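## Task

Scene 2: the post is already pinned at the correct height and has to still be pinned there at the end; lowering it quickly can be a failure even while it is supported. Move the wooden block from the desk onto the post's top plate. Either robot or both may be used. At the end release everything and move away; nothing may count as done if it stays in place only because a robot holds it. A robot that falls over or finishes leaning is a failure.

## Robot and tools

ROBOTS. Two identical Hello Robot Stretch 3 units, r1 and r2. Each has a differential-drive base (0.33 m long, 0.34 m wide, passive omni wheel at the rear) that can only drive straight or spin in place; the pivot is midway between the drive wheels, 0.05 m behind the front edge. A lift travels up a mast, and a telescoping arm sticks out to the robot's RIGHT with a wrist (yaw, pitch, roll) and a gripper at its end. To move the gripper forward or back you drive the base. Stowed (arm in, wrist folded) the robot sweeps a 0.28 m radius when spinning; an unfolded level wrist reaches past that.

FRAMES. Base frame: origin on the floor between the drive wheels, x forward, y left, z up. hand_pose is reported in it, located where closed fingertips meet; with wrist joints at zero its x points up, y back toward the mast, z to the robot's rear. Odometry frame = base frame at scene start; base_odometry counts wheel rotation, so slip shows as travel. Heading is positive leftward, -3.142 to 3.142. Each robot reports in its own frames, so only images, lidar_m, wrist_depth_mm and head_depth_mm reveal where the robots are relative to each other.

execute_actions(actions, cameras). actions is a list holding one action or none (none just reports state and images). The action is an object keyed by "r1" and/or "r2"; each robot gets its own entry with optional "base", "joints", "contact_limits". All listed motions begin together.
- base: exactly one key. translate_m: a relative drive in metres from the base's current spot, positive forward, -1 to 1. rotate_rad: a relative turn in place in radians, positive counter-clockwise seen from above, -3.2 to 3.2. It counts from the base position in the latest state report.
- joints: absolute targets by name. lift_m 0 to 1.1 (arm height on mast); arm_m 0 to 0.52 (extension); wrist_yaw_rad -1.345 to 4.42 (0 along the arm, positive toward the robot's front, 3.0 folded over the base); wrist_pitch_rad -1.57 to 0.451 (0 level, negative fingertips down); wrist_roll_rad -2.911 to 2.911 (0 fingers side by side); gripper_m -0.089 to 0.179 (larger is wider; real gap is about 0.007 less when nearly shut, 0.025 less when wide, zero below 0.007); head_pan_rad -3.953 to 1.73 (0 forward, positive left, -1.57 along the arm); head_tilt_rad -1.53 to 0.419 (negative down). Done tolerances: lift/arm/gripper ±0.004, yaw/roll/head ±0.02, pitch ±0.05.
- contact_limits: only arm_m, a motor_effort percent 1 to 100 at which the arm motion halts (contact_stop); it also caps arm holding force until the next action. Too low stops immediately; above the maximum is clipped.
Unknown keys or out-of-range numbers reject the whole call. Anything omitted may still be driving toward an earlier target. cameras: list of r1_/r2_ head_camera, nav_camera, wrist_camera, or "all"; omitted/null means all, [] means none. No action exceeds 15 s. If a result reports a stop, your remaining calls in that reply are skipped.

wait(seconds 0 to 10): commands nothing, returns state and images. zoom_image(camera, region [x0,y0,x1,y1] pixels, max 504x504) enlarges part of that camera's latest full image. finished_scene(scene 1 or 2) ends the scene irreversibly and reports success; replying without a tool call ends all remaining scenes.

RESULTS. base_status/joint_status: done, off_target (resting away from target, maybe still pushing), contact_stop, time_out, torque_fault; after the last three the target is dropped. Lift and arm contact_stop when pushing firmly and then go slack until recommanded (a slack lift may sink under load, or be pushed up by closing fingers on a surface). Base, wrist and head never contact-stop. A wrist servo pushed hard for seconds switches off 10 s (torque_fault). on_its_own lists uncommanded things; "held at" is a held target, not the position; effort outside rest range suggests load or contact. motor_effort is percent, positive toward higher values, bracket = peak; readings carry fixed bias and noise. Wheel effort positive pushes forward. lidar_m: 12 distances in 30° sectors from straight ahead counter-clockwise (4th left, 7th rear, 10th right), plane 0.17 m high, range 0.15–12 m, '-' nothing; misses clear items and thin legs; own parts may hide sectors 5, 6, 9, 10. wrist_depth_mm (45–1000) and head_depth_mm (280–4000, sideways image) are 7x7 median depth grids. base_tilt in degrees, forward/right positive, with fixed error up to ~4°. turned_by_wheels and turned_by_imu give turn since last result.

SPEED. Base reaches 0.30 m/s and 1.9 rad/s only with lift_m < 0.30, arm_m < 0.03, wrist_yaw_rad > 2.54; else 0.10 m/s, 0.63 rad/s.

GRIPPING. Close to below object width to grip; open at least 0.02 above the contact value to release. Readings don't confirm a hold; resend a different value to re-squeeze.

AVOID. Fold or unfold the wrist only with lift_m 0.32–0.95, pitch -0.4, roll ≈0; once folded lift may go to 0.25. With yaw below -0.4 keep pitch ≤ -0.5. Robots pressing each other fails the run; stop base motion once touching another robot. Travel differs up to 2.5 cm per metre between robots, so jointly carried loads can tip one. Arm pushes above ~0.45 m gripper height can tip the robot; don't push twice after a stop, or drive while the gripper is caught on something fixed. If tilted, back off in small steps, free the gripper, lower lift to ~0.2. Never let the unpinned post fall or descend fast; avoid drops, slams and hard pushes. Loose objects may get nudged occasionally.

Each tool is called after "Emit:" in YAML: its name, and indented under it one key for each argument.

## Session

Emit:
execute_actions:
  actions: []

Scene clock: 0.00 s.
r1.base_odometry: x=+0.000 y=+0.000 heading=+0.000 (m, m, rad; r1's odometry frame)
r1.turned_by_wheels: +0.000 (rad since the last result)
r1.turned_by_imu: +0.000 (rad since the last result)
r1.base_tilt: forward=+2.2 right=-3.2 (deg)
r1.lidar_m: 2.78 4.50 2.80 3.05 1.53 1.25 1.24 1.36 1.14 1.13 1.24 1.91
r1.head_depth_mm: 2038 3207 - - - 2934 2050 / 2010 3161 - - - 2980 2058 / 2014 3116 - - - 3006 2079 / 2003 3068 - - - 3072 2100 / 1969 3024 - - - 3091 2122 / 1945 2997 - - - 2918 2135 / 1945 2920 - - - 3119 2155
r1.base_status: not commanded
r1.joint_positions: lift_m=+0.518 arm_m=+0.000 wrist_yaw_rad=+2.846 wrist_pitch_rad=-0.366 wrist_roll_rad=-0.012 gripper_m=+0.037 head_pan_rad=-0.003 head_tilt_rad=-0.018
r1.joint_status: not commanded
r1.motor_effort: left_wheel=+0 right_wheel=+0 lift_m=+24 arm_m=-1 wrist_yaw_rad=-1 wrist_pitch_rad=+5 wrist_roll_rad=+0 gripper_m=+1 head_pan_rad=+0 head_tilt_rad=+2 (%)
r1.hand_pose: x=+0.0459 y=+0.0756 z=+0.5424 quat_wxyz=(+0.230, +0.702, +0.027, +0.673) (m; r1's base frame)
r1.wrist_depth_mm: - - - - - - - / - - - - - - - / - - - - - - - / - - - - - - - / 915 964 964 921 986 - - / 753 - 755 811 805 831 858 / 679 - 687 691 692 723 733
r2.base_odometry: x=+0.000 y=+0.000 heading=+0.000 (m, m, rad; r2's odometry frame)
r2.turned_by_wheels: +0.000 (rad since the last result)
r2.turned_by_imu: +0.000 (rad since the last result)
r2.base_tilt: forward=+1.7 right=+0.2 (deg)
r2.lidar_m: 1.20 1.53 2.89 2.94 3.74 3.58 1.65 3.05 4.23 1.87 1.27 1.18
r2.head_depth_mm: 1082 1088 1091 1088 1091 1088 1085 / 1139 1145 1141 1142 1142 1143 1142 / 1209 1206 1205 1210 1210 1212 1213 / 1275 1275 1269 1272 1281 1280 1271 / 1358 1343 1342 1357 1354 1357 1349 / 1423 1439 1439 1438 1432 1453 1440 / 1542 1543 1525 1547 1557 1542 1542
r2.base_status: not commanded
r2.joint_positions: lift_m=+0.450 arm_m=+0.001 wrist_yaw_rad=+3.123 wrist_pitch_rad=-0.499 wrist_roll_rad=-0.012 gripper_m=+0.037 head_pan_rad=-0.012 head_tilt_rad=+0.014
r2.joint_status: not commanded
r2.motor_effort: left_wheel=-1 right_wheel=-1 lift_m=+25 arm_m=-1 wrist_yaw_rad=+0 wrist_pitch_rad=+5 wrist_roll_rad=+0 gripper_m=+0 head_pan_rad=+0 head_tilt_rad=+2 (%)
r2.hand_pose: x=-0.0172 y=+0.0670 z=+0.4444 quat_wxyz=(+0.180, +0.682, +0.169, +0.688) (m; r2's base frame)
r2.wrist_depth_mm: - - - - - - - / - - - - - - - / - - - - - - - / 914 956 - 928 896 907 870 / 779 785 766 778 760 732 744 / 665 676 - 657 - 662 659 / 600 603 - 606 574 579 571
pictures: r1_head_camera (sideways: a quarter turn clockwise sets it upright), r1_nav_camera (sideways: a quarter turn counterclockwise sets it upright), r1_wrist_camera, r2_head_camera (sideways: a quarter turn clockwise sets it upright), r2_nav_camera (sideways: a quarter turn counterclockwise sets it upright), r2_wrist_camera
Images, in order (width x height): r1_head_camera 896x504, r1_nav_camera 672x504, r1_wrist_camera 644x364, r2_head_camera 896x504, r2_nav_camera 672x504, r2_wrist_camera 644x364.

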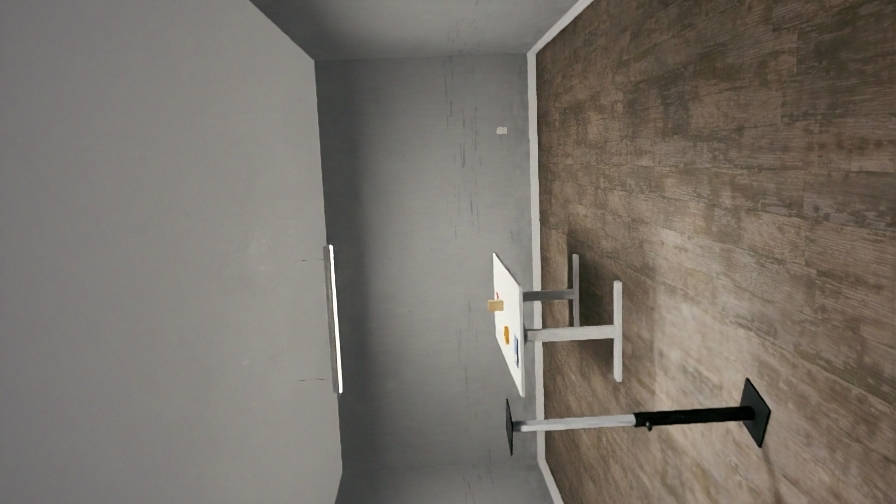

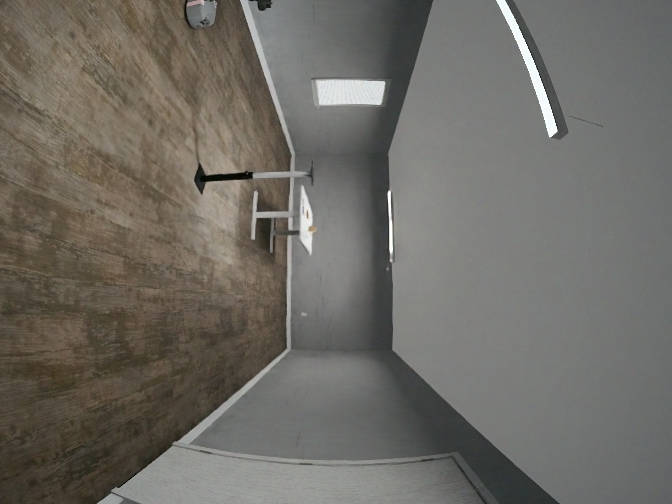

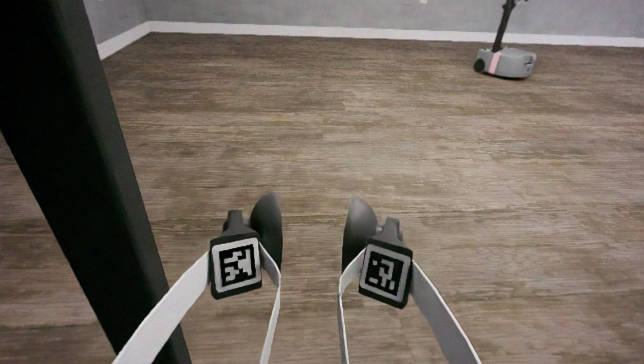

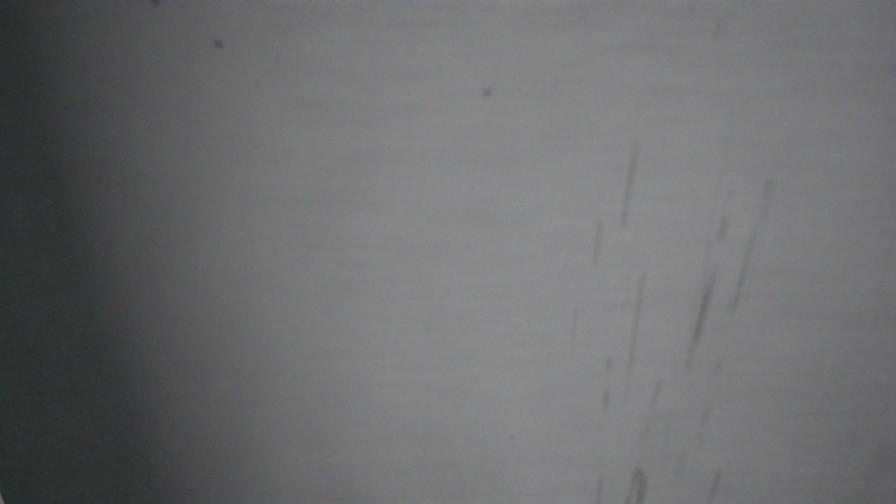

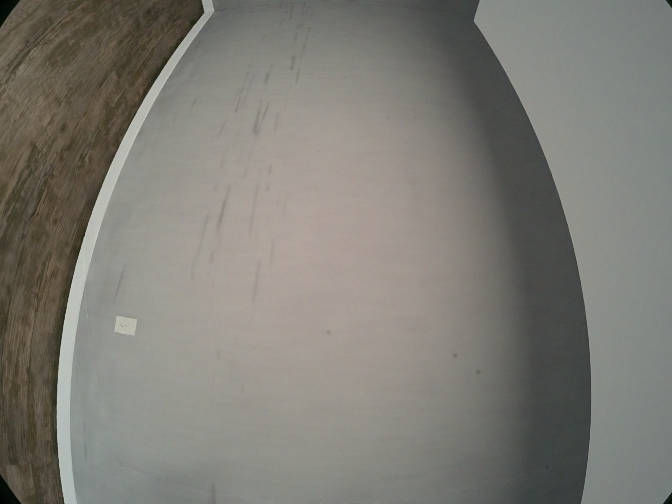

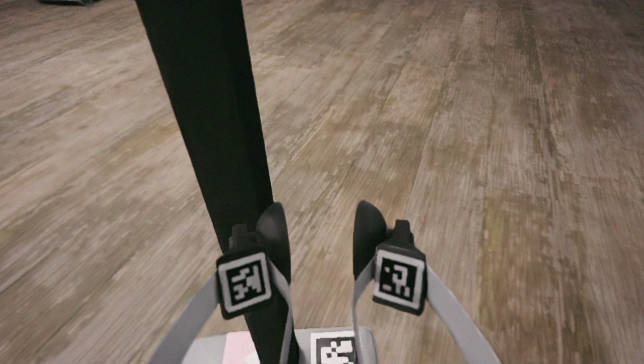

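Emit:
zoom_image:
  camera: "r1_head_camera"
  region: [460,230,660,470]

Region (460, 230, 660, 470) of r1_head_camera's 896x504 image, scaled by 2.100, with more detail than that image has.

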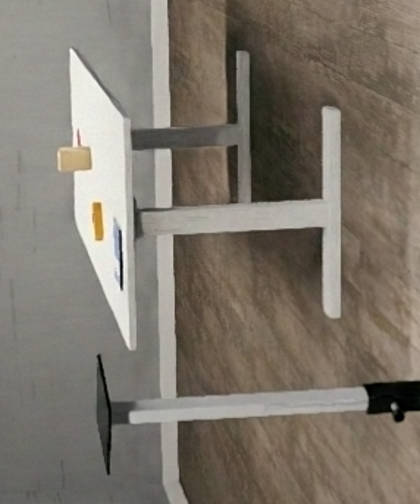

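Emit:
execute_actions:
  actions:
    - {"r2":{"joints":{"lift_m":0.28,"head_pan_rad":-2.3,"head_tilt_rad":-0.25}}}
  cameras: ["r2_head_camera","r2_nav_camera"]

Scene clock: 64.23 s.
r1.base_odometry: x=+0.000 y=+0.000 heading=+0.000 (m, m, rad; r1's odometry frame)
r1.turned_by_wheels: +0.000 (rad since the last result)
r1.turned_by_imu: +0.001 (rad since the last result)
r1.base_tilt: forward=+2.2 right=-3.2 (deg)
r1.lidar_m: 2.78 4.51 2.80 3.04 1.53 1.25 1.24 1.37 1.14 1.13 1.24 1.90
r1.head_depth_mm: 2050 3204 - - - 2939 2053 / 2035 3154 - - - 2954 2070 / 2015 3104 - - - 2989 2083 / 1989 3095 - - - 3015 2101 / 1967 3010 - - - 3041 2124 / 1955 2976 - - - 2938 2149 / 1924 2941 - - - 3148 2150
r1.base_status: not commanded
r1.joint_positions: lift_m=+0.518 arm_m=+0.000 wrist_yaw_rad=+2.846 wrist_pitch_rad=-0.366 wrist_roll_rad=-0.012 gripper_m=+0.037 head_pan_rad=-0.003 head_tilt_rad=-0.018
r1.joint_status: not commanded
r1.motor_effort: left_wheel=+0(0) right_wheel=-1(0) lift_m=+25(24) arm_m=+0(0) wrist_yaw_rad=-1(0) wrist_pitch_rad=+5(5) wrist_roll_rad=+0(0) gripper_m=+1(1) head_pan_rad=+0(0) head_tilt_rad=+2(2) (%)
r1.hand_pose: x=+0.0459 y=+0.0756 z=+0.5424 quat_wxyz=(+0.230, +0.702, +0.027, +0.673) (m; r1's base frame)
r1.wrist_depth_mm: - - - - - - - / - - - - - - - / - - - - - - - / - - - - - - - / 899 956 955 957 980 - - / 778 - 747 799 839 840 849 / 658 - 699 709 695 706 716
r2.base_odometry: x=+0.000 y=+0.000 heading=+0.000 (m, m, rad; r2's odometry frame)
r2.turned_by_wheels: +0.000 (rad since the last result)
r2.turned_by_imu: +0.001 (rad since the last result)
r2.base_tilt: forward=+1.6 right=+0.2 (deg)
r2.lidar_m: 1.20 1.53 2.88 2.93 3.75 3.58 1.65 3.05 4.22 1.88 1.27 1.18
r2.head_depth_mm: 3402 - - - 2910 2032 1544 / 3404 - - - 2912 2022 1540 / 3452 - - 3919 2920 2027 1553 / 3439 - - - 2937 2039 1545 / 3426 - - - 2952 2000 1557 / 3394 - - - 2928 2032 1548 / 3361 - - - 2937 2049 1562
r2.base_status: not commanded
r2.joint_positions: lift_m=+0.280 arm_m=+0.001 wrist_yaw_rad=+3.123 wrist_pitch_rad=-0.499 wrist_roll_rad=-0.012 gripper_m=+0.037 head_pan_rad=-2.293 head_tilt_rad=-0.247
r2.joint_status: all done
r2.motor_effort: left_wheel=+0(1) right_wheel=-1(0) lift_m=+15(23) arm_m=-1(1) wrist_yaw_rad=+0(1) wrist_pitch_rad=+6(5) wrist_roll_rad=+0(0) gripper_m=+1(0) head_pan_rad=-3(35) head_tilt_rad=-2(25) (%)
r2.hand_pose: x=-0.0172 y=+0.0669 z=+0.2753 quat_wxyz=(+0.181, +0.682, +0.169, +0.688) (m; r2's base frame)
r2.wrist_depth_mm: - - - - - - - / - - 974 998 962 950 901 / 782 783 - 776 752 746 715 / 652 637 - 635 614 609 608 / 551 544 - 559 551 530 523 / 487 - - - - 450 448 / - - - - 403 403 404
pictures: r2_head_camera (sideways: a quarter turn clockwise sets it upright), r2_nav_camera (sideways: a quarter turn counterclockwise sets it upright)
Images, in order (width x height): r2_head_camera 896x504, r2_nav_camera 672x504.

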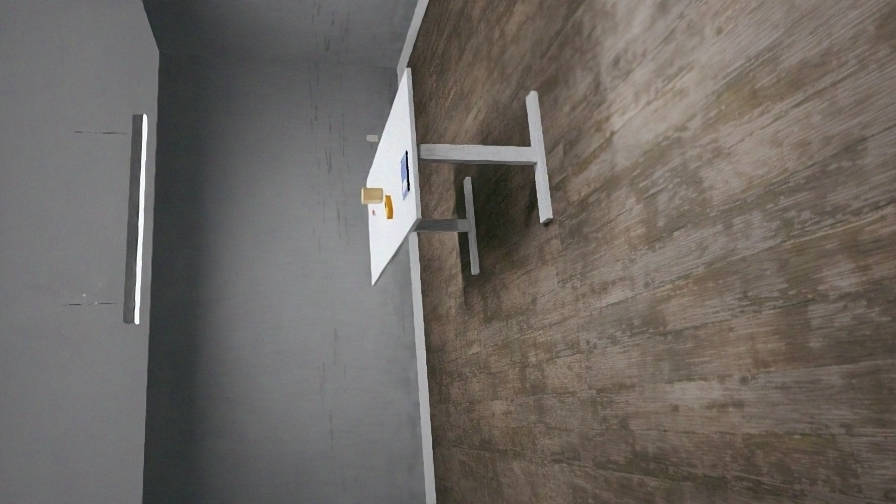

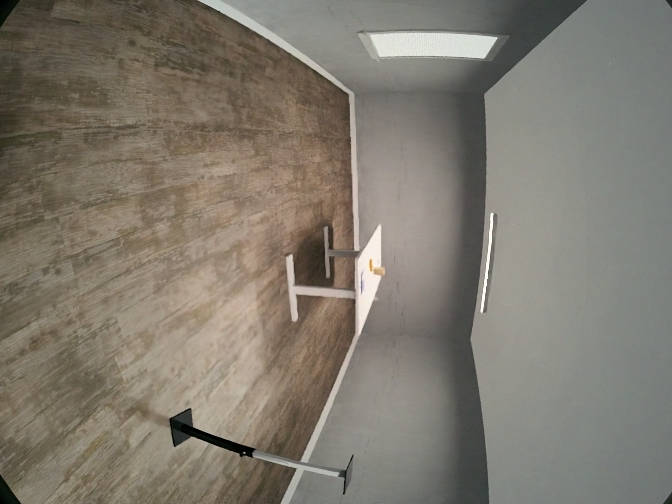

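Emit:
execute_actions:
  actions:
    - {"r2":{"base":{"rotate_rad":-2.22},"joints":{"head_pan_rad":-0.3,"head_tilt_rad":-0.3}}}
  cameras: []

Emit:
execute_actions:
  actions:
    - {"r2":{"base":{"translate_m":1.0}}}
  cameras: []

Emit:
execute_actions:
  actions:
    - {"r2":{"base":{"translate_m":1.0}}}
  cameras: ["r2_head_camera","r2_nav_camera"]

Scene clock: 107.77 s.
r1.base_odometry: x=+0.000 y=+0.000 heading=+0.000 (m, m, rad; r1's odometry frame)
r1.turned_by_wheels: +0.000 (rad since the last result)
r1.turned_by_imu: +0.001 (rad since the last result)
r1.base_tilt: forward=+2.2 right=-3.3 (deg)
r1.lidar_m: 2.78 4.51 2.94 3.03 1.53 1.25 1.24 1.36 1.13 1.13 1.24 1.91
r1.head_depth_mm: 2041 3197 - - - 2910 2047 / 2033 3171 - - - 2964 2065 / 2011 3101 - - - 3029 2078 / 1982 3059 - - - 3056 2103 / 1974 3022 - - - 3101 2114 / 1964 2977 - - - 2930 2146 / 1925 2924 - - - 3153 2160
r1.base_status: not commanded
r1.joint_positions: lift_m=+0.518 arm_m=+0.000 wrist_yaw_rad=+2.846 wrist_pitch_rad=-0.366 wrist_roll_rad=-0.012 gripper_m=+0.037 head_pan_rad=-0.003 head_tilt_rad=-0.018
r1.joint_status: not commanded
r1.motor_effort: left_wheel=+0(0) right_wheel=-1(0) lift_m=+25(24) arm_m=-1(1) wrist_yaw_rad=+0(1) wrist_pitch_rad=+5(5) wrist_roll_rad=+1(0) gripper_m=+0(0) head_pan_rad=+0(0) head_tilt_rad=+2(2) (%)
r1.hand_pose: x=+0.0459 y=+0.0756 z=+0.5424 quat_wxyz=(+0.230, +0.702, +0.027, +0.673) (m; r1's base frame)
r1.wrist_depth_mm: - - - - - - - / - - - - - - - / - - - - - - - / - - - - - - - / 924 913 989 939 962 - - / 761 - 733 789 852 834 858 / 658 - 671 710 696 725 730
r2.base_odometry: x=+0.000 y=+0.000 heading=-2.220 (m, m, rad; r2's odometry frame)
r2.turned_by_wheels: -2.220 (rad since the last result)
r2.turned_by_imu: -2.164 (rad since the last result)
r2.base_tilt: forward=+1.6 right=+0.0 (deg)
r2.lidar_m: 3.03 2.14 1.32 1.18 1.19 1.42 2.68 2.90 2.90 3.59 1.67 1.65
r2.head_depth_mm: - - - - 2627 1868 1468 / - - - - 2624 1878 1471 / - - - - 2637 1890 1471 / 3721 - - - 2665 1925 1467 / 3700 - - - 2624 1907 1475 / 3711 - - - 2670 1907 1486 / 3647 - - - 2669 1910 1498
r2.base_status: done
r2.joint_positions: lift_m=+0.280 arm_m=+0.002 wrist_yaw_rad=+3.123 wrist_pitch_rad=-0.499 wrist_roll_rad=-0.012 gripper_m=+0.037 head_pan_rad=-0.307 head_tilt_rad=-0.296
r2.joint_status: all done
r2.motor_effort: left_wheel=+2(14) right_wheel=-2(6) lift_m=+15(15) arm_m=-1(1) wrist_yaw_rad=+0(0) wrist_pitch_rad=+5(5) wrist_roll_rad=+0(0) gripper_m=+0(0) head_pan_rad=+4(38) head_tilt_rad=-2(10) (%)
r2.hand_pose: x=-0.0172 y=+0.0669 z=+0.2753 quat_wxyz=(+0.181, +0.682, +0.170, +0.688) (m; r2's base frame)
r2.wrist_depth_mm: - - - - - - - / 978 - 962 977 978 939 905 / 796 778 - 753 758 735 713 / 649 648 - 642 633 623 623 / 551 545 - 546 546 530 522 / 480 - - - - 454 447 / - - - - 402 404 399
pictures: none
No camera images: the call's "cameras" was empty. Leave "cameras" out to get every camera's image.

Scene clock: 112.87 s.
r1.base_odometry: x=+0.000 y=+0.000 heading=+0.000 (m, m, rad; r1's odometry frame)
r1.turned_by_wheels: +0.000 (rad since the last result)
r1.turned_by_imu: +0.001 (rad since the last result)
r1.base_tilt: forward=+2.2 right=-3.2 (deg)
r1.lidar_m: 2.79 4.55 3.68 3.05 1.53 1.24 1.24 1.37 1.14 1.13 1.24 1.91
r1.head_depth_mm: 2045 3164 - - - 2912 2048 / 2035 3144 - - - 2979 2068 / 2011 3094 - - - 3024 2092 / 2002 3070 - - - 3032 2098 / 1969 3049 - - - 3077 2107 / 1955 2972 - - - 2921 2149 / 1930 2926 - - - 3159 2145
r1.base_status: not commanded
r1.joint_positions: lift_m=+0.518 arm_m=+0.000 wrist_yaw_rad=+2.846 wrist_pitch_rad=-0.366 wrist_roll_rad=-0.012 gripper_m=+0.037 head_pan_rad=-0.003 head_tilt_rad=-0.018
r1.joint_status: not commanded
r1.motor_effort: left_wheel=+1(1) right_wheel=-1(0) lift_m=+24(24) arm_m=-1(0) wrist_yaw_rad=+0(1) wrist_pitch_rad=+5(5) wrist_roll_rad=+0(0) gripper_m=+1(0) head_pan_rad=+0(0) head_tilt_rad=+2(2) (%)
r1.hand_pose: x=+0.0459 y=+0.0756 z=+0.5424 quat_wxyz=(+0.230, +0.702, +0.027, +0.673) (m; r1's base frame)
r1.wrist_depth_mm: - - - - - - - / - - - - - - - / - - - - - - - / - - - - - - - / 894 949 950 962 975 - - / 744 - 743 807 841 843 853 / 678 - 683 706 700 713 719
r2.base_odometry: x=-0.604 y=-0.797 heading=-2.220 (m, m, rad; r2's odometry frame)
r2.turned_by_wheels: +0.000 (rad since the last result)
r2.turned_by_imu: +0.006 (rad since the last result)
r2.base_tilt: forward=+1.6 right=+0.0 (deg)
r2.lidar_m: 3.22 2.48 1.54 1.38 1.39 1.66 3.18 3.87 3.44 1.16 3.41 2.06
r2.head_depth_mm: - - - - 2631 1878 1467 / - - - 3986 2623 1883 1467 / - - - 3361 2406 1881 1468 / - - - 2416 2512 1891 1467 / - - - 3359 2647 1901 1488 / - - - - 2665 1887 1494 / - - - - 2676 1900 1483
r2.base_status: done
r2.joint_positions: lift_m=+0.280 arm_m=+0.002 wrist_yaw_rad=+3.123 wrist_pitch_rad=-0.499 wrist_roll_rad=-0.012 gripper_m=+0.037 head_pan_rad=-0.307 head_tilt_rad=-0.297
r2.joint_status: not commanded
r2.motor_effort: left_wheel=+2(12) right_wheel=-2(4) lift_m=+15(15) arm_m=-1(1) wrist_yaw_rad=+0(0) wrist_pitch_rad=+6(5) wrist_roll_rad=-1(0) gripper_m=+0(1) head_pan_rad=+3(3) head_tilt_rad=-2(2) (%)
r2.hand_pose: x=-0.0172 y=+0.0669 z=+0.2753 quat_wxyz=(+0.181, +0.682, +0.170, +0.688) (m; r2's base frame)
r2.wrist_depth_mm: - - - - - - - / - 964 - 981 945 942 942 / 779 771 - 766 766 738 729 / 646 644 - 627 616 619 600 / 547 543 - 557 542 529 518 / 487 - - - - 462 463 / - - - - 405 404 407
pictures: none
No camera images: the call's "cameras" was empty. Leave "cameras" out to get every camera's image.

Scene clock: 117.97 s.
r1.base_odometry: x=+0.000 y=+0.000 heading=+0.000 (m, m, rad; r1's odometry frame)
r1.turned_by_wheels: +0.000 (rad since the last result)
r1.turned_by_imu: +0.001 (rad since the last result)
r1.base_tilt: forward=+2.2 right=-3.2 (deg)
r1.lidar_m: 2.78 4.53 3.69 3.04 1.53 1.25 1.24 1.36 1.14 1.13 1.24 1.91
r1.head_depth_mm: 2035 3205 - - - 2925 2048 / 2020 3148 - - - 2956 2065 / 2011 3090 - - - 2989 2079 / 1984 3047 - - - 3024 2094 / 1979 3021 - - - 3059 2114 / 1960 2956 - - - 2925 2141 / 1933 2898 - - - 3183 2138
r1.base_status: not commanded
r1.joint_positions: lift_m=+0.518 arm_m=+0.000 wrist_yaw_rad=+2.846 wrist_pitch_rad=-0.366 wrist_roll_rad=-0.012 gripper_m=+0.037 head_pan_rad=-0.003 head_tilt_rad=-0.018
r1.joint_status: not commanded
r1.motor_effort: left_wheel=+0(1) right_wheel=+0(0) lift_m=+24(25) arm_m=+0(0) wrist_yaw_rad=-1(1) wrist_pitch_rad=+5(5) wrist_roll_rad=+0(0) gripper_m=+0(0) head_pan_rad=+0(0) head_tilt_rad=+2(2) (%)
r1.hand_pose: x=+0.0459 y=+0.0756 z=+0.5424 quat_wxyz=(+0.230, +0.702, +0.027, +0.673) (m; r1's base frame)
r1.wrist_depth_mm: - - - - - - - / - - - - - - - / - - - - - - - / - - - - - - - / 919 938 945 920 959 - - / 775 - 743 806 804 829 834 / 657 - 689 686 695 719 732
r2.base_odometry: x=-1.209 y=-1.593 heading=-2.220 (m, m, rad; r2's odometry frame)
r2.turned_by_wheels: +0.000 (rad since the last result)
r2.turned_by_imu: +0.006 (rad since the last result)
r2.base_tilt: forward=+1.6 right=+0.2 (deg)
r2.lidar_m: 2.22 2.80 1.75 1.57 1.57 1.90 3.66 4.13 1.40 3.21 3.23 1.15
r2.head_depth_mm: 3806 - - - 1227 1677 1393 / - - - 1918 1149 1809 1387 / - - - 1872 1172 1828 1467 / 3919 - - 1881 1416 1902 1467 / 3658 3920 - 2129 2468 1892 1471 / 3574 3751 - - 2692 1909 1485 / 3405 3513 3728 3854 2665 1915 1482
r2.base_status: done
r2.joint_positions: lift_m=+0.280 arm_m=+0.002 wrist_yaw_rad=+3.123 wrist_pitch_rad=-0.499 wrist_roll_rad=-0.012 gripper_m=+0.037 head_pan_rad=-0.307 head_tilt_rad=-0.297
r2.joint_status: not commanded
r2.motor_effort: left_wheel=+1(13) right_wheel=-2(2) lift_m=+16(15) arm_m=-1(1) wrist_yaw_rad=+0(0) wrist_pitch_rad=+5(5) wrist_roll_rad=+0(0) gripper_m=+0(0) head_pan_rad=+4(2) head_tilt_rad=-1(2) (%)
r2.hand_pose: x=-0.0172 y=+0.0669 z=+0.2753 quat_wxyz=(+0.181, +0.682, +0.170, +0.688) (m; r2's base frame)
r2.wrist_depth_mm: - - - - - - - / - - 954 941 962 909 923 / 776 754 - 760 763 740 736 / 644 623 - 621 616 614 612 / 561 550 - 550 555 529 517 / 484 - - - - 458 455 / - - - - 404 405 402
pictures: r2_head_camera (sideways: a quarter turn clockwise sets it upright), r2_nav_camera (sideways: a quarter turn counterclockwise sets it upright)
Images, in order (width x height): r2_head_camera 896x504, r2_nav_camera 672x504.

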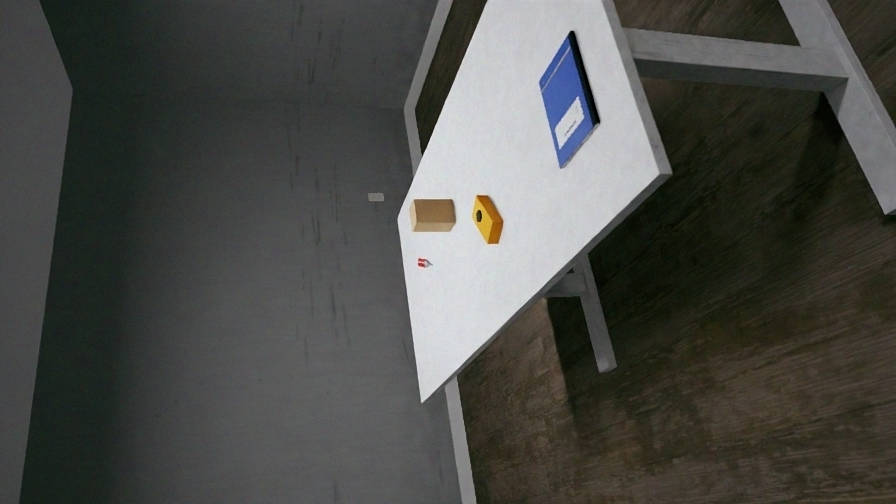

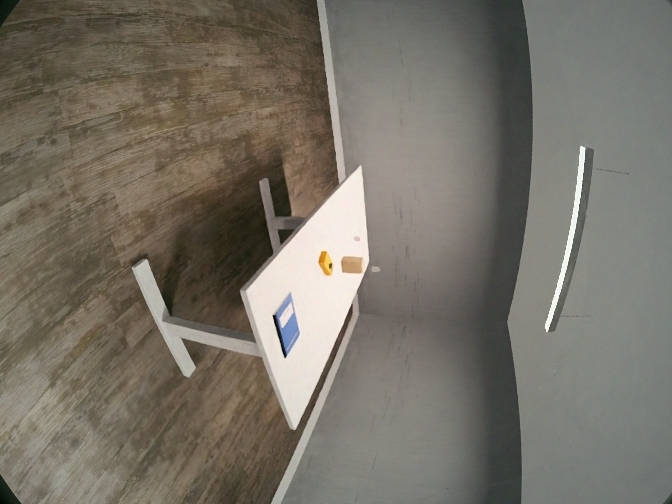

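Emit:
execute_actions:
  actions:
    - {"r2":{"base":{"rotate_rad":0.14},"joints":{"head_pan_rad":-0.9,"head_tilt_rad":-0.5}}}
  cameras: []

Emit:
execute_actions:
  actions:
    - {"r2":{"base":{"translate_m":1.0}}}
  cameras: ["r2_head_camera"]

Scene clock: 156.13 s.
r1.base_odometry: x=+0.000 y=+0.000 heading=+0.000 (m, m, rad; r1's odometry frame)
r1.turned_by_wheels: +0.000 (rad since the last result)
r1.turned_by_imu: +0.001 (rad since the last result)
r1.base_tilt: forward=+2.2 right=-3.2 (deg)
r1.lidar_m: 2.79 4.53 3.68 3.03 1.54 1.24 1.24 1.36 1.13 1.13 1.24 1.90
r1.head_depth_mm: 2044 3243 - - - 2940 2042 / 2026 3202 - - - 2977 2069 / 2027 3107 - - - 3025 2073 / 1993 3060 - - - 3048 2103 / 1971 3026 - - - 3091 2112 / 1960 2971 - - - 2902 2130 / 1943 2940 - - - 3139 2151
r1.base_status: not commanded
r1.joint_positions: lift_m=+0.518 arm_m=+0.000 wrist_yaw_rad=+2.846 wrist_pitch_rad=-0.366 wrist_roll_rad=-0.012 gripper_m=+0.037 head_pan_rad=-0.003 head_tilt_rad=-0.018
r1.joint_status: not commanded
r1.motor_effort: left_wheel=+0(0) right_wheel=-1(0) lift_m=+24(24) arm_m=+0(1) wrist_yaw_rad=+0(0) wrist_pitch_rad=+5(5) wrist_roll_rad=+0(0) gripper_m=+0(0) head_pan_rad=+0(0) head_tilt_rad=+2(2) (%)
r1.hand_pose: x=+0.0459 y=+0.0756 z=+0.5424 quat_wxyz=(+0.230, +0.702, +0.027, +0.673) (m; r1's base frame)
r1.wrist_depth_mm: - - - - - - - / - - - - - - - / - - - - - - - / - - - - - - - / 919 934 972 935 958 - - / 780 - 759 807 831 834 850 / 656 - 688 695 709 735 724
r2.base_odometry: x=-1.209 y=-1.593 heading=-2.080 (m, m, rad; r2's odometry frame)
r2.turned_by_wheels: +0.140 (rad since the last result)
r2.turned_by_imu: +0.137 (rad since the last result)
r2.base_tilt: forward=+1.6 right=+0.3 (deg)
r2.lidar_m: 3.95 2.34 1.65 1.57 1.61 2.13 4.86 4.14 1.40 3.21 3.31 1.15
r2.head_depth_mm: 2862 3075 3377 2672 1935 1540 1264 / 3052 3250 3564 2701 1945 1537 1274 / 3270 3578 3783 2571 1964 1557 1263 / 3470 3899 - 1430 1976 1553 1280 / 3761 - - 1253 1797 1512 1281 / - - 1956 1184 1839 1557 1275 / - - 1961 1208 1896 1559 1281
r2.base_status: done
r2.joint_positions: lift_m=+0.280 arm_m=+0.002 wrist_yaw_rad=+3.123 wrist_pitch_rad=-0.499 wrist_roll_rad=-0.012 gripper_m=+0.037 head_pan_rad=-0.893 head_tilt_rad=-0.494
r2.joint_status: all done
r2.motor_effort: left_wheel=-3(14) right_wheel=+1(4) lift_m=+16(15) arm_m=-1(1) wrist_yaw_rad=+0(1) wrist_pitch_rad=+5(5) wrist_roll_rad=+0(0) gripper_m=+1(0) head_pan_rad=-3(26) head_tilt_rad=-4(23) (%)
r2.hand_pose: x=-0.0172 y=+0.0669 z=+0.2753 quat_wxyz=(+0.181, +0.682, +0.170, +0.688) (m; r2's base frame)
r2.wrist_depth_mm: - - - - - - - / - 998 950 954 936 899 904 / 795 766 - 754 745 733 727 / 648 639 - 630 634 618 608 / 551 534 - 556 546 520 522 / 477 - - - - 458 455 / - - - - 401 402 401
pictures: none
No camera images: the call's "cameras" was empty. Leave "cameras" out to get every camera's image.

Scene clock: 161.23 s.
r1.base_odometry: x=+0.000 y=+0.000 heading=+0.000 (m, m, rad; r1's odometry frame)
r1.turned_by_wheels: +0.000 (rad since the last result)
r1.turned_by_imu: +0.001 (rad since the last result)
r1.base_tilt: forward=+2.3 right=-3.2 (deg)
r1.lidar_m: 2.79 4.50 3.65 3.06 1.53 1.25 1.24 1.37 1.13 1.13 1.24 1.91
r1.head_depth_mm: 2050 3185 - - - 2963 2048 / 2035 3144 - - - 2963 2063 / 2011 3102 - - - 3023 2066 / 1990 3054 - - - 3031 2103 / 1980 3033 - - - 3078 2119 / 1949 2952 - - - 2919 2134 / 1934 2957 - - - 3176 2143
r1.base_status: not commanded
r1.joint_positions: lift_m=+0.518 arm_m=+0.000 wrist_yaw_rad=+2.846 wrist_pitch_rad=-0.366 wrist_roll_rad=-0.012 gripper_m=+0.037 head_pan_rad=-0.003 head_tilt_rad=-0.018
r1.joint_status: not commanded
r1.motor_effort: left_wheel=+0(0) right_wheel=+0(0) lift_m=+24(24) arm_m=+0(1) wrist_yaw_rad=-1(0) wrist_pitch_rad=+5(5) wrist_roll_rad=+0(0) gripper_m=+0(1) head_pan_rad=+0(0) head_tilt_rad=+2(2) (%)
r1.hand_pose: x=+0.0459 y=+0.0756 z=+0.5424 quat_wxyz=(+0.230, +0.702, +0.027, +0.673) (m; r1's base frame)
r1.wrist_depth_mm: - - - - - - - / - - - - - - - / - - - - - - - / - - - - - - - / 908 944 982 973 989 - - / 778 - 765 803 808 828 834 / 664 - 687 691 708 716 728
r2.base_odometry: x=-1.696 y=-2.467 heading=-2.080 (m, m, rad; r2's odometry frame)
r2.turned_by_wheels: +0.000 (rad since the last result)
r2.turned_by_imu: +0.006 (rad since the last result)
r2.base_tilt: forward=+1.5 right=+0.3 (deg)
r2.lidar_m: 2.94 2.40 1.70 1.61 1.66 2.20 5.47 2.21 3.35 0.78 3.24 1.32
r2.head_depth_mm: 2800 3000 3285 1181 859 677 1170 / 2975 3267 3454 1178 823 682 1237 / 3294 3561 3727 1128 870 728 1285 / 3513 3810 - 1142 869 1467 1271 / 3620 3895 - 1197 876 1549 1278 / 3264 3494 3723 1206 992 1566 1290 / 3021 3148 3395 1216 1858 1538 1285
r2.base_status: done
r2.joint_positions: lift_m=+0.280 arm_m=+0.002 wrist_yaw_rad=+3.123 wrist_pitch_rad=-0.500 wrist_roll_rad=-0.012 gripper_m=+0.037 head_pan_rad=-0.893 head_tilt_rad=-0.494
r2.joint_status: not commanded
r2.motor_effort: left_wheel=-4(10) right_wheel=+2(5) lift_m=+15(15) arm_m=-1(1) wrist_yaw_rad=+1(0) wrist_pitch_rad=+5(5) wrist_roll_rad=-1(0) gripper_m=+0(0) head_pan_rad=-3(3) head_tilt_rad=-4(3) (%)
r2.hand_pose: x=-0.0172 y=+0.0669 z=+0.2753 quat_wxyz=(+0.181, +0.682, +0.170, +0.688) (m; r2's base frame)
r2.wrist_depth_mm: - - - - - - - / - - 969 960 959 908 931 / 776 779 - 742 769 740 719 / 644 642 - 622 607 611 605 / 550 550 - 548 544 517 526 / 482 - - - - 455 455 / - - - - 406 399 401
pictures: r2_head_camera (sideways: a quarter turn clockwise sets it upright)
Images, in order (width x height): r2_head_camera 896x504.

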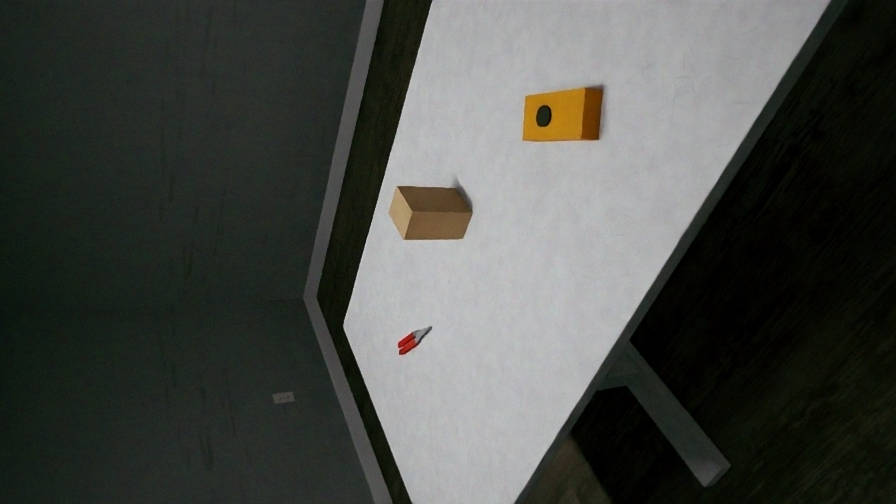

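Emit:
execute_actions:
  actions:
    - {"r2":{"base":{"translate_m":0.63},"joints":{"lift_m":0.71,"wrist_yaw_rad":0.9,"wrist_pitch_rad":0.0,"gripper_m":0.14,"head_pan_rad":-1.6,"head_tilt_rad":-0.6}}}
  cameras: []

Emit:
execute_actions:
  actions:
    - {"r2":{"joints":{"wrist_yaw_rad":0.0,"arm_m":0.25}}}
  cameras: ["r2_head_camera","r2_wrist_camera"]

Scene clock: 191.77 s.
r1.base_odometry: x=+0.000 y=+0.000 heading=+0.000 (m, m, rad; r1's odometry frame)
r1.turned_by_wheels: +0.000 (rad since the last result)
r1.turned_by_imu: +0.003 (rad since the last result)
r1.base_tilt: forward=+2.2 right=-3.2 (deg)
r1.lidar_m: 2.79 4.51 3.68 3.06 1.53 1.25 1.24 1.37 1.13 1.13 1.24 1.91
r1.head_depth_mm: 2063 3205 - - - 2934 2047 / 2027 3153 - - - 2947 2061 / 2006 3100 - - - 3010 2080 / 1995 3027 - - - 3031 2103 / 1965 3011 - - - 3064 2116 / 1944 2988 - - - 2919 2136 / 1946 2940 - - - 3154 2148
r1.base_status: not commanded
r1.joint_positions: lift_m=+0.518 arm_m=+0.000 wrist_yaw_rad=+2.846 wrist_pitch_rad=-0.366 wrist_roll_rad=-0.012 gripper_m=+0.037 head_pan_rad=-0.003 head_tilt_rad=-0.018
r1.joint_status: not commanded
r1.motor_effort: left_wheel=+0(0) right_wheel=-1(1) lift_m=+24(25) arm_m=-1(0) wrist_yaw_rad=+0(0) wrist_pitch_rad=+5(5) wrist_roll_rad=+1(0) gripper_m=+0(0) head_pan_rad=+0(0) head_tilt_rad=+2(2) (%)
r1.hand_pose: x=+0.0459 y=+0.0756 z=+0.5424 quat_wxyz=(+0.230, +0.702, +0.027, +0.673) (m; r1's base frame)
r1.wrist_depth_mm: - - - - - - - / - - - - - - - / - - - - - - - / - - - - - - - / 920 948 953 961 972 - - / 781 - 752 796 807 847 847 / 667 - 685 696 692 717 731
r2.base_odometry: x=-2.003 y=-3.017 heading=-2.080 (m, m, rad; r2's odometry frame)
r2.turned_by_wheels: +0.000 (rad since the last result)
r2.turned_by_imu: +0.004 (rad since the last result)
r2.base_tilt: forward=+1.7 right=+0.1 (deg)
r2.lidar_m: 2.31 2.36 1.73 1.64 1.69 2.25 5.55 1.09 1.06 3.14 0.86 2.43
r2.head_depth_mm: 2738 3041 3222 1001 773 662 1203 / 2700 3024 3236 1002 775 665 1203 / 2652 3048 3199 1010 774 667 1204 / 2657 2969 3218 924 780 667 1232 / 2677 2960 3224 1013 782 673 1268 / 2610 2944 3211 1021 787 674 1228 / 2671 2942 3173 1031 789 677 1215
r2.base_status: done
r2.joint_positions: lift_m=+0.710 arm_m=+0.002 wrist_yaw_rad=+0.903 wrist_pitch_rad=-0.024 wrist_roll_rad=-0.012 gripper_m=+0.140 head_pan_rad=-1.593 head_tilt_rad=-0.592
r2.joint_status: all done
r2.motor_effort: left_wheel=-3(11) right_wheel=+2(6) lift_m=+33(35) arm_m=-1(1) wrist_yaw_rad=-3(2) wrist_pitch_rad=+9(12) wrist_roll_rad=+0(0) gripper_m=+1(91) head_pan_rad=-3(30) head_tilt_rad=-4(18) (%)
r2.hand_pose: x=+0.1793 y=-0.3048 z=+0.8179 quat_wxyz=(+0.644, +0.315, -0.628, +0.302) (m; r2's base frame)
r2.wrist_depth_mm: - - - - - - - / - - - - - - - / - - - - - - - / - - - 710 673 643 637 / - - 519 433 421 454 412 / - - - 354 309 - 301 / - - - - 257 241 238
pictures: none
No camera images: the call's "cameras" was empty. Leave "cameras" out to get every camera's image.

Scene clock: 194.83 s.
r1.base_odometry: x=+0.000 y=+0.000 heading=+0.000 (m, m, rad; r1's odometry frame)
r1.turned_by_wheels: +0.000 (rad since the last result)
r1.turned_by_imu: +0.001 (rad since the last result)
r1.base_tilt: forward=+2.2 right=-3.2 (deg)
r1.lidar_m: 2.78 4.55 3.68 3.06 1.53 1.24 1.24 1.36 1.14 1.13 1.24 1.90
r1.head_depth_mm: 2057 3230 - - - 2945 2052 / 2031 3135 - - - 2965 2069 / 2008 3109 - - - 3006 2073 / 1979 3071 - - - 3029 2096 / 1964 3015 - - - 3083 2131 / 1957 2967 - - - 2938 2138 / 1932 2924 - - - 3145 2146
r1.base_status: not commanded
r1.joint_positions: lift_m=+0.518 arm_m=+0.000 wrist_yaw_rad=+2.846 wrist_pitch_rad=-0.366 wrist_roll_rad=-0.012 gripper_m=+0.037 head_pan_rad=-0.003 head_tilt_rad=-0.018
r1.joint_status: not commanded
r1.motor_effort: left_wheel=+1(0) right_wheel=-1(0) lift_m=+25(25) arm_m=-1(1) wrist_yaw_rad=-1(1) wrist_pitch_rad=+5(5) wrist_roll_rad=+0(0) gripper_m=+0(0) head_pan_rad=+0(0) head_tilt_rad=+2(2) (%)
r1.hand_pose: x=+0.0459 y=+0.0756 z=+0.5424 quat_wxyz=(+0.230, +0.702, +0.027, +0.673) (m; r1's base frame)
r1.wrist_depth_mm: - - - - - - - / - - - - - - - / - - - - - - - / - - - - - - - / 898 934 - 975 984 - - / 767 - 763 814 817 847 835 / 673 - 679 706 713 716 725
r2.base_odometry: x=-2.003 y=-3.017 heading=-2.080 (m, m, rad; r2's odometry frame)
r2.turned_by_wheels: +0.000 (rad since the last result)
r2.turned_by_imu: +0.000 (rad since the last result)
r2.base_tilt: forward=+1.7 right=+0.2 (deg)
r2.lidar_m: 2.30 2.36 1.73 1.64 1.69 2.25 5.55 1.09 1.07 3.14 0.86 2.43
r2.head_depth_mm: 2712 3010 3203 993 774 666 - / 2705 2985 3217 1000 828 982 1193 / 2686 3023 3184 1007 - 975 1205 / 2677 3011 3229 929 755 669 1213 / 2694 2955 3182 1020 782 668 1215 / 2674 2958 3193 1022 786 671 1222 / 2700 3005 3150 1028 790 675 1189
r2.base_status: not commanded
r2.joint_positions: lift_m=+0.710 arm_m=+0.250 wrist_yaw_rad=+0.002 wrist_pitch_rad=-0.024 wrist_roll_rad=-0.012 gripper_m=+0.140 head_pan_rad=-1.593 head_tilt_rad=-0.592
r2.joint_status: all done
r2.motor_effort: left_wheel=-4(3) right_wheel=+1(1) lift_m=+33(33) arm_m=+7(6) wrist_yaw_rad=-2(6) wrist_pitch_rad=+9(9) wrist_roll_rad=+0(0) gripper_m=+1(1) head_pan_rad=-2(3) head_tilt_rad=-5(4) (%)
r2.hand_pose: x=-0.0210 y=-0.6501 z=+0.8179 quat_wxyz=(+0.711, +0.010, -0.703, -0.008) (m; r2's base frame)
r2.wrist_depth_mm: - - - - - - - / - - - - - - - / - - - - - - - / - - 646 306 690 648 616 / 458 497 438 317 423 444 411 / 327 - 315 316 311 - 301 / 265 240 249 246 243 239 237
pictures: r2_head_camera (sideways: a quarter turn clockwise sets it upright), r2_wrist_camera
Images, in order (width x height): r2_head_camera 896x504, r2_wrist_camera 644x364.

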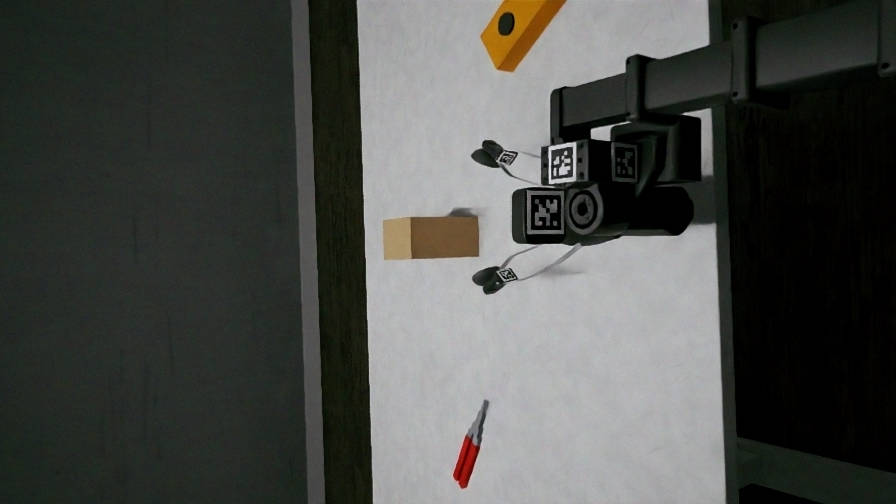

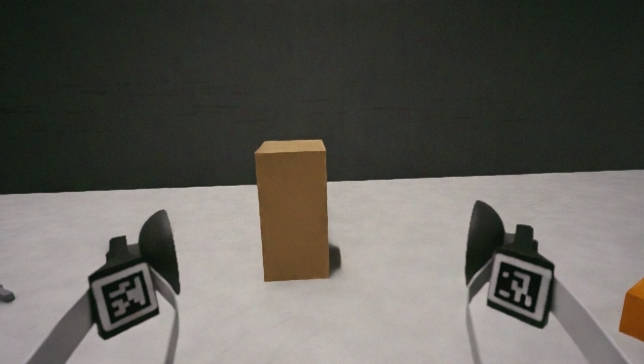

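Emit:
execute_actions:
  actions:
    - {"r2":{"base":{"translate_m":0.026},"joints":{"arm_m":0.43,"lift_m":0.692}}}
  cameras: ["r2_head_camera","r2_wrist_camera"]

Scene clock: 207.87 s.
r1.base_odometry: x=+0.000 y=+0.000 heading=+0.000 (m, m, rad; r1's odometry frame)
r1.turned_by_wheels: +0.000 (rad since the last result)
r1.turned_by_imu: +0.001 (rad since the last result)
r1.base_tilt: forward=+2.2 right=-3.3 (deg)
r1.lidar_m: 2.79 4.53 3.69 3.04 1.53 1.25 1.24 1.37 1.14 1.13 1.25 1.90
r1.head_depth_mm: 2031 3182 - - - 2930 2031 / 2022 3148 - - - 2975 2057 / 2008 3106 - - - 3034 2072 / 1990 3050 - - - 3017 2095 / 1969 3019 - - - 3102 2127 / 1961 2966 - - - 2922 2142 / 1934 2939 - - - 3193 2148
r1.base_status: not commanded
r1.joint_positions: lift_m=+0.518 arm_m=+0.000 wrist_yaw_rad=+2.846 wrist_pitch_rad=-0.366 wrist_roll_rad=-0.012 gripper_m=+0.037 head_pan_rad=-0.003 head_tilt_rad=-0.018
r1.joint_status: not commanded
r1.motor_effort: left_wheel=+1(0) right_wheel=-1(0) lift_m=+24(24) arm_m=-1(0) wrist_yaw_rad=+0(1) wrist_pitch_rad=+5(5) wrist_roll_rad=+0(0) gripper_m=-1(0) head_pan_rad=+0(0) head_tilt_rad=+2(2) (%)
r1.hand_pose: x=+0.0459 y=+0.0756 z=+0.5424 quat_wxyz=(+0.230, +0.702, +0.027, +0.673) (m; r1's base frame)
r1.wrist_depth_mm: - - - - - - - / - - - - - - - / - - - - - - - / - - - - - - - / 927 943 948 975 949 - - / 786 - 747 803 820 814 853 / 662 - 682 699 699 716 708
r2.base_odometry: x=-2.016 y=-3.039 heading=-2.080 (m, m, rad; r2's odometry frame)
r2.turned_by_wheels: +0.000 (rad since the last result)
r2.turned_by_imu: +0.001 (rad since the last result)
r2.base_tilt: forward=+1.6 right=+0.2 (deg)
r2.lidar_m: 2.28 2.34 1.73 1.64 1.69 2.24 5.60 1.09 1.09 3.14 0.85 2.40
r2.head_depth_mm: 2722 3039 3240 997 771 662 - / 2676 2983 3223 1047 784 678 1209 / 2692 2961 3193 1101 737 669 1210 / 2721 2981 3190 969 778 670 1212 / 2665 2990 3193 1019 783 672 1209 / 2658 2963 3193 1026 784 672 1217 / 2688 2955 3155 1027 790 672 1192
r2.base_status: done
r2.joint_positions: lift_m=+0.692 arm_m=+0.430 wrist_yaw_rad=+0.002 wrist_pitch_rad=-0.024 wrist_roll_rad=-0.012 gripper_m=+0.140 head_pan_rad=-1.593 head_tilt_rad=-0.592
r2.joint_status: all done
r2.motor_effort: left_wheel=-3(4) right_wheel=+2(5) lift_m=+15(32) arm_m=+7(7) wrist_yaw_rad=-1(2) wrist_pitch_rad=+9(9) wrist_roll_rad=+0(0) gripper_m=+1(0) head_pan_rad=-3(2) head_tilt_rad=-4(4) (%)
r2.hand_pose: x=-0.0210 y=-0.8301 z=+0.8008 quat_wxyz=(+0.711, +0.009, -0.703, -0.008) (m; r2's base frame)
r2.wrist_depth_mm: - - - - - - - / - - - - - - - / - - - - - - - / - - - 116 478 - - / 411 431 341 118 122 399 367 / 294 - 255 123 248 - 269 / 228 216 213 128 198 211 211
pictures: r2_head_camera (sideways: a quarter turn clockwise sets it upright), r2_wrist_camera
Images, in order (width x height): r2_head_camera 896x504, r2_wrist_camera 644x364.

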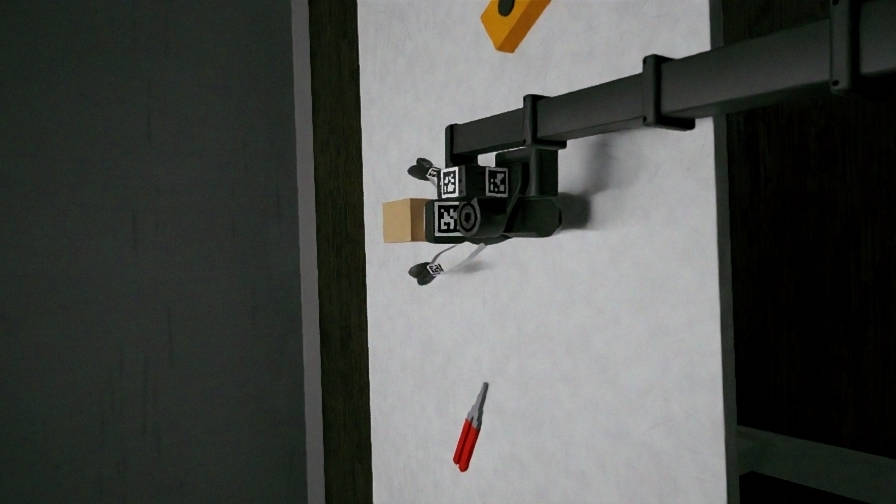

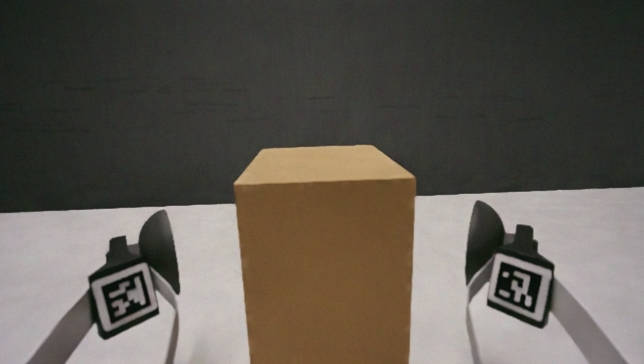

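Emit:
execute_actions:
  actions:
    - {"r2":{"joints":{"gripper_m":0.025,"arm_m":0.425}}}
  cameras: []

Emit:
execute_actions:
  actions:
    - {"r2":{"joints":{"lift_m":0.72}}}
  cameras: ["r2_head_camera","r2_wrist_camera"]

Scene clock: 220.33 s.
r1.base_odometry: x=+0.000 y=+0.000 heading=+0.000 (m, m, rad; r1's odometry frame)
r1.turned_by_wheels: +0.000 (rad since the last result)
r1.turned_by_imu: +0.001 (rad since the last result)
r1.base_tilt: forward=+2.2 right=-3.3 (deg)
r1.lidar_m: 2.78 4.52 3.68 3.04 1.53 1.25 1.24 1.36 1.13 1.13 1.24 1.90
r1.head_depth_mm: 2055 3203 - - - 2933 2037 / 2024 3136 - - - 2969 2058 / 2021 3081 - - - 2986 2070 / 1989 3088 - - - 3038 2100 / 1962 2997 - - - 3105 2110 / 1953 2968 - - - 2910 2138 / 1927 2930 - - - 3132 2137
r1.base_status: not commanded
r1.joint_positions: lift_m=+0.518 arm_m=+0.000 wrist_yaw_rad=+2.846 wrist_pitch_rad=-0.366 wrist_roll_rad=-0.012 gripper_m=+0.037 head_pan_rad=-0.003 head_tilt_rad=-0.018
r1.joint_status: not commanded
r1.motor_effort: left_wheel=+0(0) right_wheel=+0(0) lift_m=+25(25) arm_m=-1(1) wrist_yaw_rad=-1(1) wrist_pitch_rad=+5(4) wrist_roll_rad=+0(1) gripper_m=+0(1) head_pan_rad=+0(0) head_tilt_rad=+2(2) (%)
r1.hand_pose: x=+0.0459 y=+0.0756 z=+0.5424 quat_wxyz=(+0.230, +0.702, +0.027, +0.673) (m; r1's base frame)
r1.wrist_depth_mm: - - - - - - - / - - - - - - - / - - - - - - - / - - - - - - - / 889 960 989 951 995 - - / 753 - 755 803 843 845 851 / 672 - 690 695 693 723 727
r2.base_odometry: x=-2.016 y=-3.039 heading=-2.080 (m, m, rad; r2's odometry frame)
r2.turned_by_wheels: +0.000 (rad since the last result)
r2.turned_by_imu: +0.000 (rad since the last result)
r2.base_tilt: forward=+1.6 right=+0.2 (deg)
r2.lidar_m: 2.28 2.34 1.72 1.64 1.69 2.24 5.59 1.09 1.08 3.13 0.85 2.39
r2.head_depth_mm: 2694 3001 3239 997 773 660 - / 2692 3031 3219 1049 786 672 1212 / 2716 3033 3174 1099 737 665 1209 / 2703 2990 3180 973 777 673 1209 / 2670 3008 3197 1016 784 670 1211 / 2683 2941 3203 1019 784 671 1222 / 2688 2936 3146 1030 787 673 1190
r2.base_status: not commanded
r2.joint_positions: lift_m=+0.692 arm_m=+0.425 wrist_yaw_rad=+0.000 wrist_pitch_rad=-0.024 wrist_roll_rad=-0.012 gripper_m=+0.026 head_pan_rad=-1.593 head_tilt_rad=-0.592
r2.joint_status: all done
r2.motor_effort: left_wheel=-4(4) right_wheel=+0(2) lift_m=+15(16) arm_m=-7(9) wrist_yaw_rad=-1(2) wrist_pitch_rad=+9(9) wrist_roll_rad=+0(0) gripper_m=-23(99) head_pan_rad=-4(3) head_tilt_rad=-4(4) (%)
r2.hand_pose: x=-0.0215 y=-0.8260 z=+0.8008 quat_wxyz=(+0.711, +0.009, -0.703, -0.009) (m; r2's base frame)
r2.wrist_depth_mm: - - - - - - - / - - - - - - - / - - - - - - - / - - - 122 481 - - / 407 405 125 125 127 373 365 / 294 289 129 129 132 273 269 / 229 223 212 135 198 215 214
pictures: none
No camera images: the call's "cameras" was empty. Leave "cameras" out to get every camera's image.

Scene clock: 221.37 s.
r1.base_odometry: x=+0.000 y=+0.000 heading=+0.000 (m, m, rad; r1's odometry frame)
r1.turned_by_wheels: +0.000 (rad since the last result)
r1.turned_by_imu: +0.000 (rad since the last result)
r1.base_tilt: forward=+2.2 right=-3.2 (deg)
r1.lidar_m: 2.80 4.53 3.70 3.04 1.53 1.25 1.24 1.36 1.14 1.13 1.24 1.90
r1.head_depth_mm: 2052 3210 - - - 2925 2036 / 2016 3151 - - - 2981 2063 / 2021 3100 - - - 3005 2084 / 1991 3084 - - - 3037 2098 / 1984 3035 - - - 3079 2129 / 1961 3015 - - - 2920 2140 / 1932 2936 - - - 3140 2150
r1.base_status: not commanded
r1.joint_positions: lift_m=+0.518 arm_m=+0.000 wrist_yaw_rad=+2.846 wrist_pitch_rad=-0.366 wrist_roll_rad=-0.012 gripper_m=+0.037 head_pan_rad=-0.003 head_tilt_rad=-0.018
r1.joint_status: not commanded
r1.motor_effort: left_wheel=+0(0) right_wheel=-1(0) lift_m=+24(24) arm_m=+0(1) wrist_yaw_rad=-1(1) wrist_pitch_rad=+5(4) wrist_roll_rad=+0(0) gripper_m=+1(1) head_pan_rad=+1(0) head_tilt_rad=+2(2) (%)
r1.hand_pose: x=+0.0459 y=+0.0756 z=+0.5424 quat_wxyz=(+0.230, +0.702, +0.027, +0.673) (m; r1's base frame)
r1.wrist_depth_mm: - - - - - - - / - - - - - - - / - - - - - - - / - - - - - - - / 916 915 957 953 987 - - / 750 - 755 814 819 828 845 / 664 - 685 702 698 724 738
r2.base_odometry: x=-2.016 y=-3.039 heading=-2.080 (m, m, rad; r2's odometry frame)
r2.turned_by_wheels: +0.000 (rad since the last result)
r2.turned_by_imu: +0.000 (rad since the last result)
r2.base_tilt: forward=+1.7 right=+0.2 (deg)
r2.lidar_m: 2.28 2.35 1.72 1.64 1.69 2.24 5.57 1.09 1.08 3.12 0.85 2.40
r2.head_depth_mm: 2750 3023 3219 995 772 663 - / 2707 2982 3260 1045 776 665 1208 / 2702 3009 3219 - 751 664 1209 / 2719 2968 3195 973 774 669 1211 / 2674 3041 3207 1019 781 670 1215 / 2612 3001 3188 1026 784 675 1227 / 2672 2971 3168 1024 786 675 1194
r2.base_status: not commanded
r2.joint_positions: lift_m=+0.719 arm_m=+0.425 wrist_yaw_rad=+0.000 wrist_pitch_rad=-0.050 wrist_roll_rad=-0.012 gripper_m=+0.029 head_pan_rad=-1.593 head_tilt_rad=-0.592
r2.joint_status: all done
r2.motor_effort: left_wheel=-4(4) right_wheel=+1(2) lift_m=+35(35) arm_m=-7(7) wrist_yaw_rad=+0(0) wrist_pitch_rad=+18(20) wrist_roll_rad=+0(0) gripper_m=-21(23) head_pan_rad=-3(3) head_tilt_rad=-4(5) (%)
r2.hand_pose: x=-0.0215 y=-0.8251 z=+0.8214 quat_wxyz=(+0.711, +0.018, -0.702, -0.018) (m; r2's base frame)
r2.wrist_depth_mm: - - - - - - - / - - - - - - - / - - - - - - - / - - - 125 - - - / 452 436 126 127 128 411 397 / 321 314 129 130 131 301 299 / 254 253 241 133 224 243 241
pictures: r2_head_camera (sideways: a quarter turn clockwise sets it upright), r2_wrist_camera
Images, in order (width x height): r2_head_camera 896x504, r2_wrist_camera 644x364.

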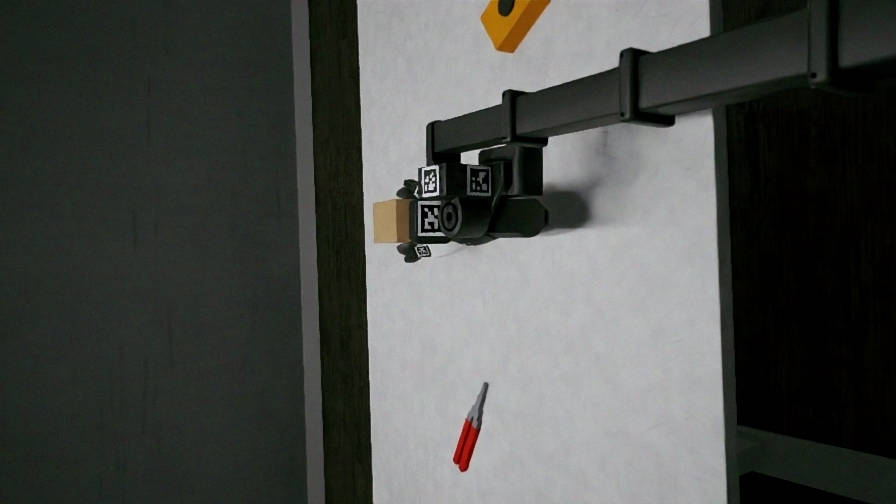

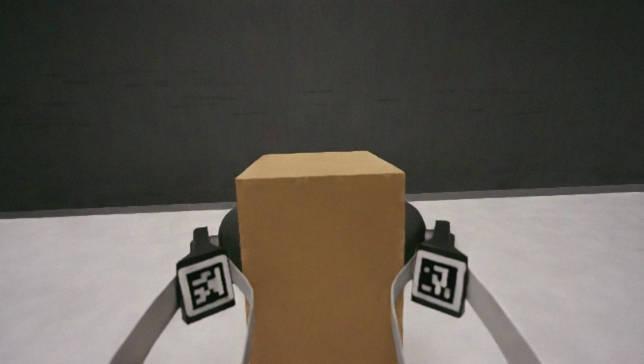

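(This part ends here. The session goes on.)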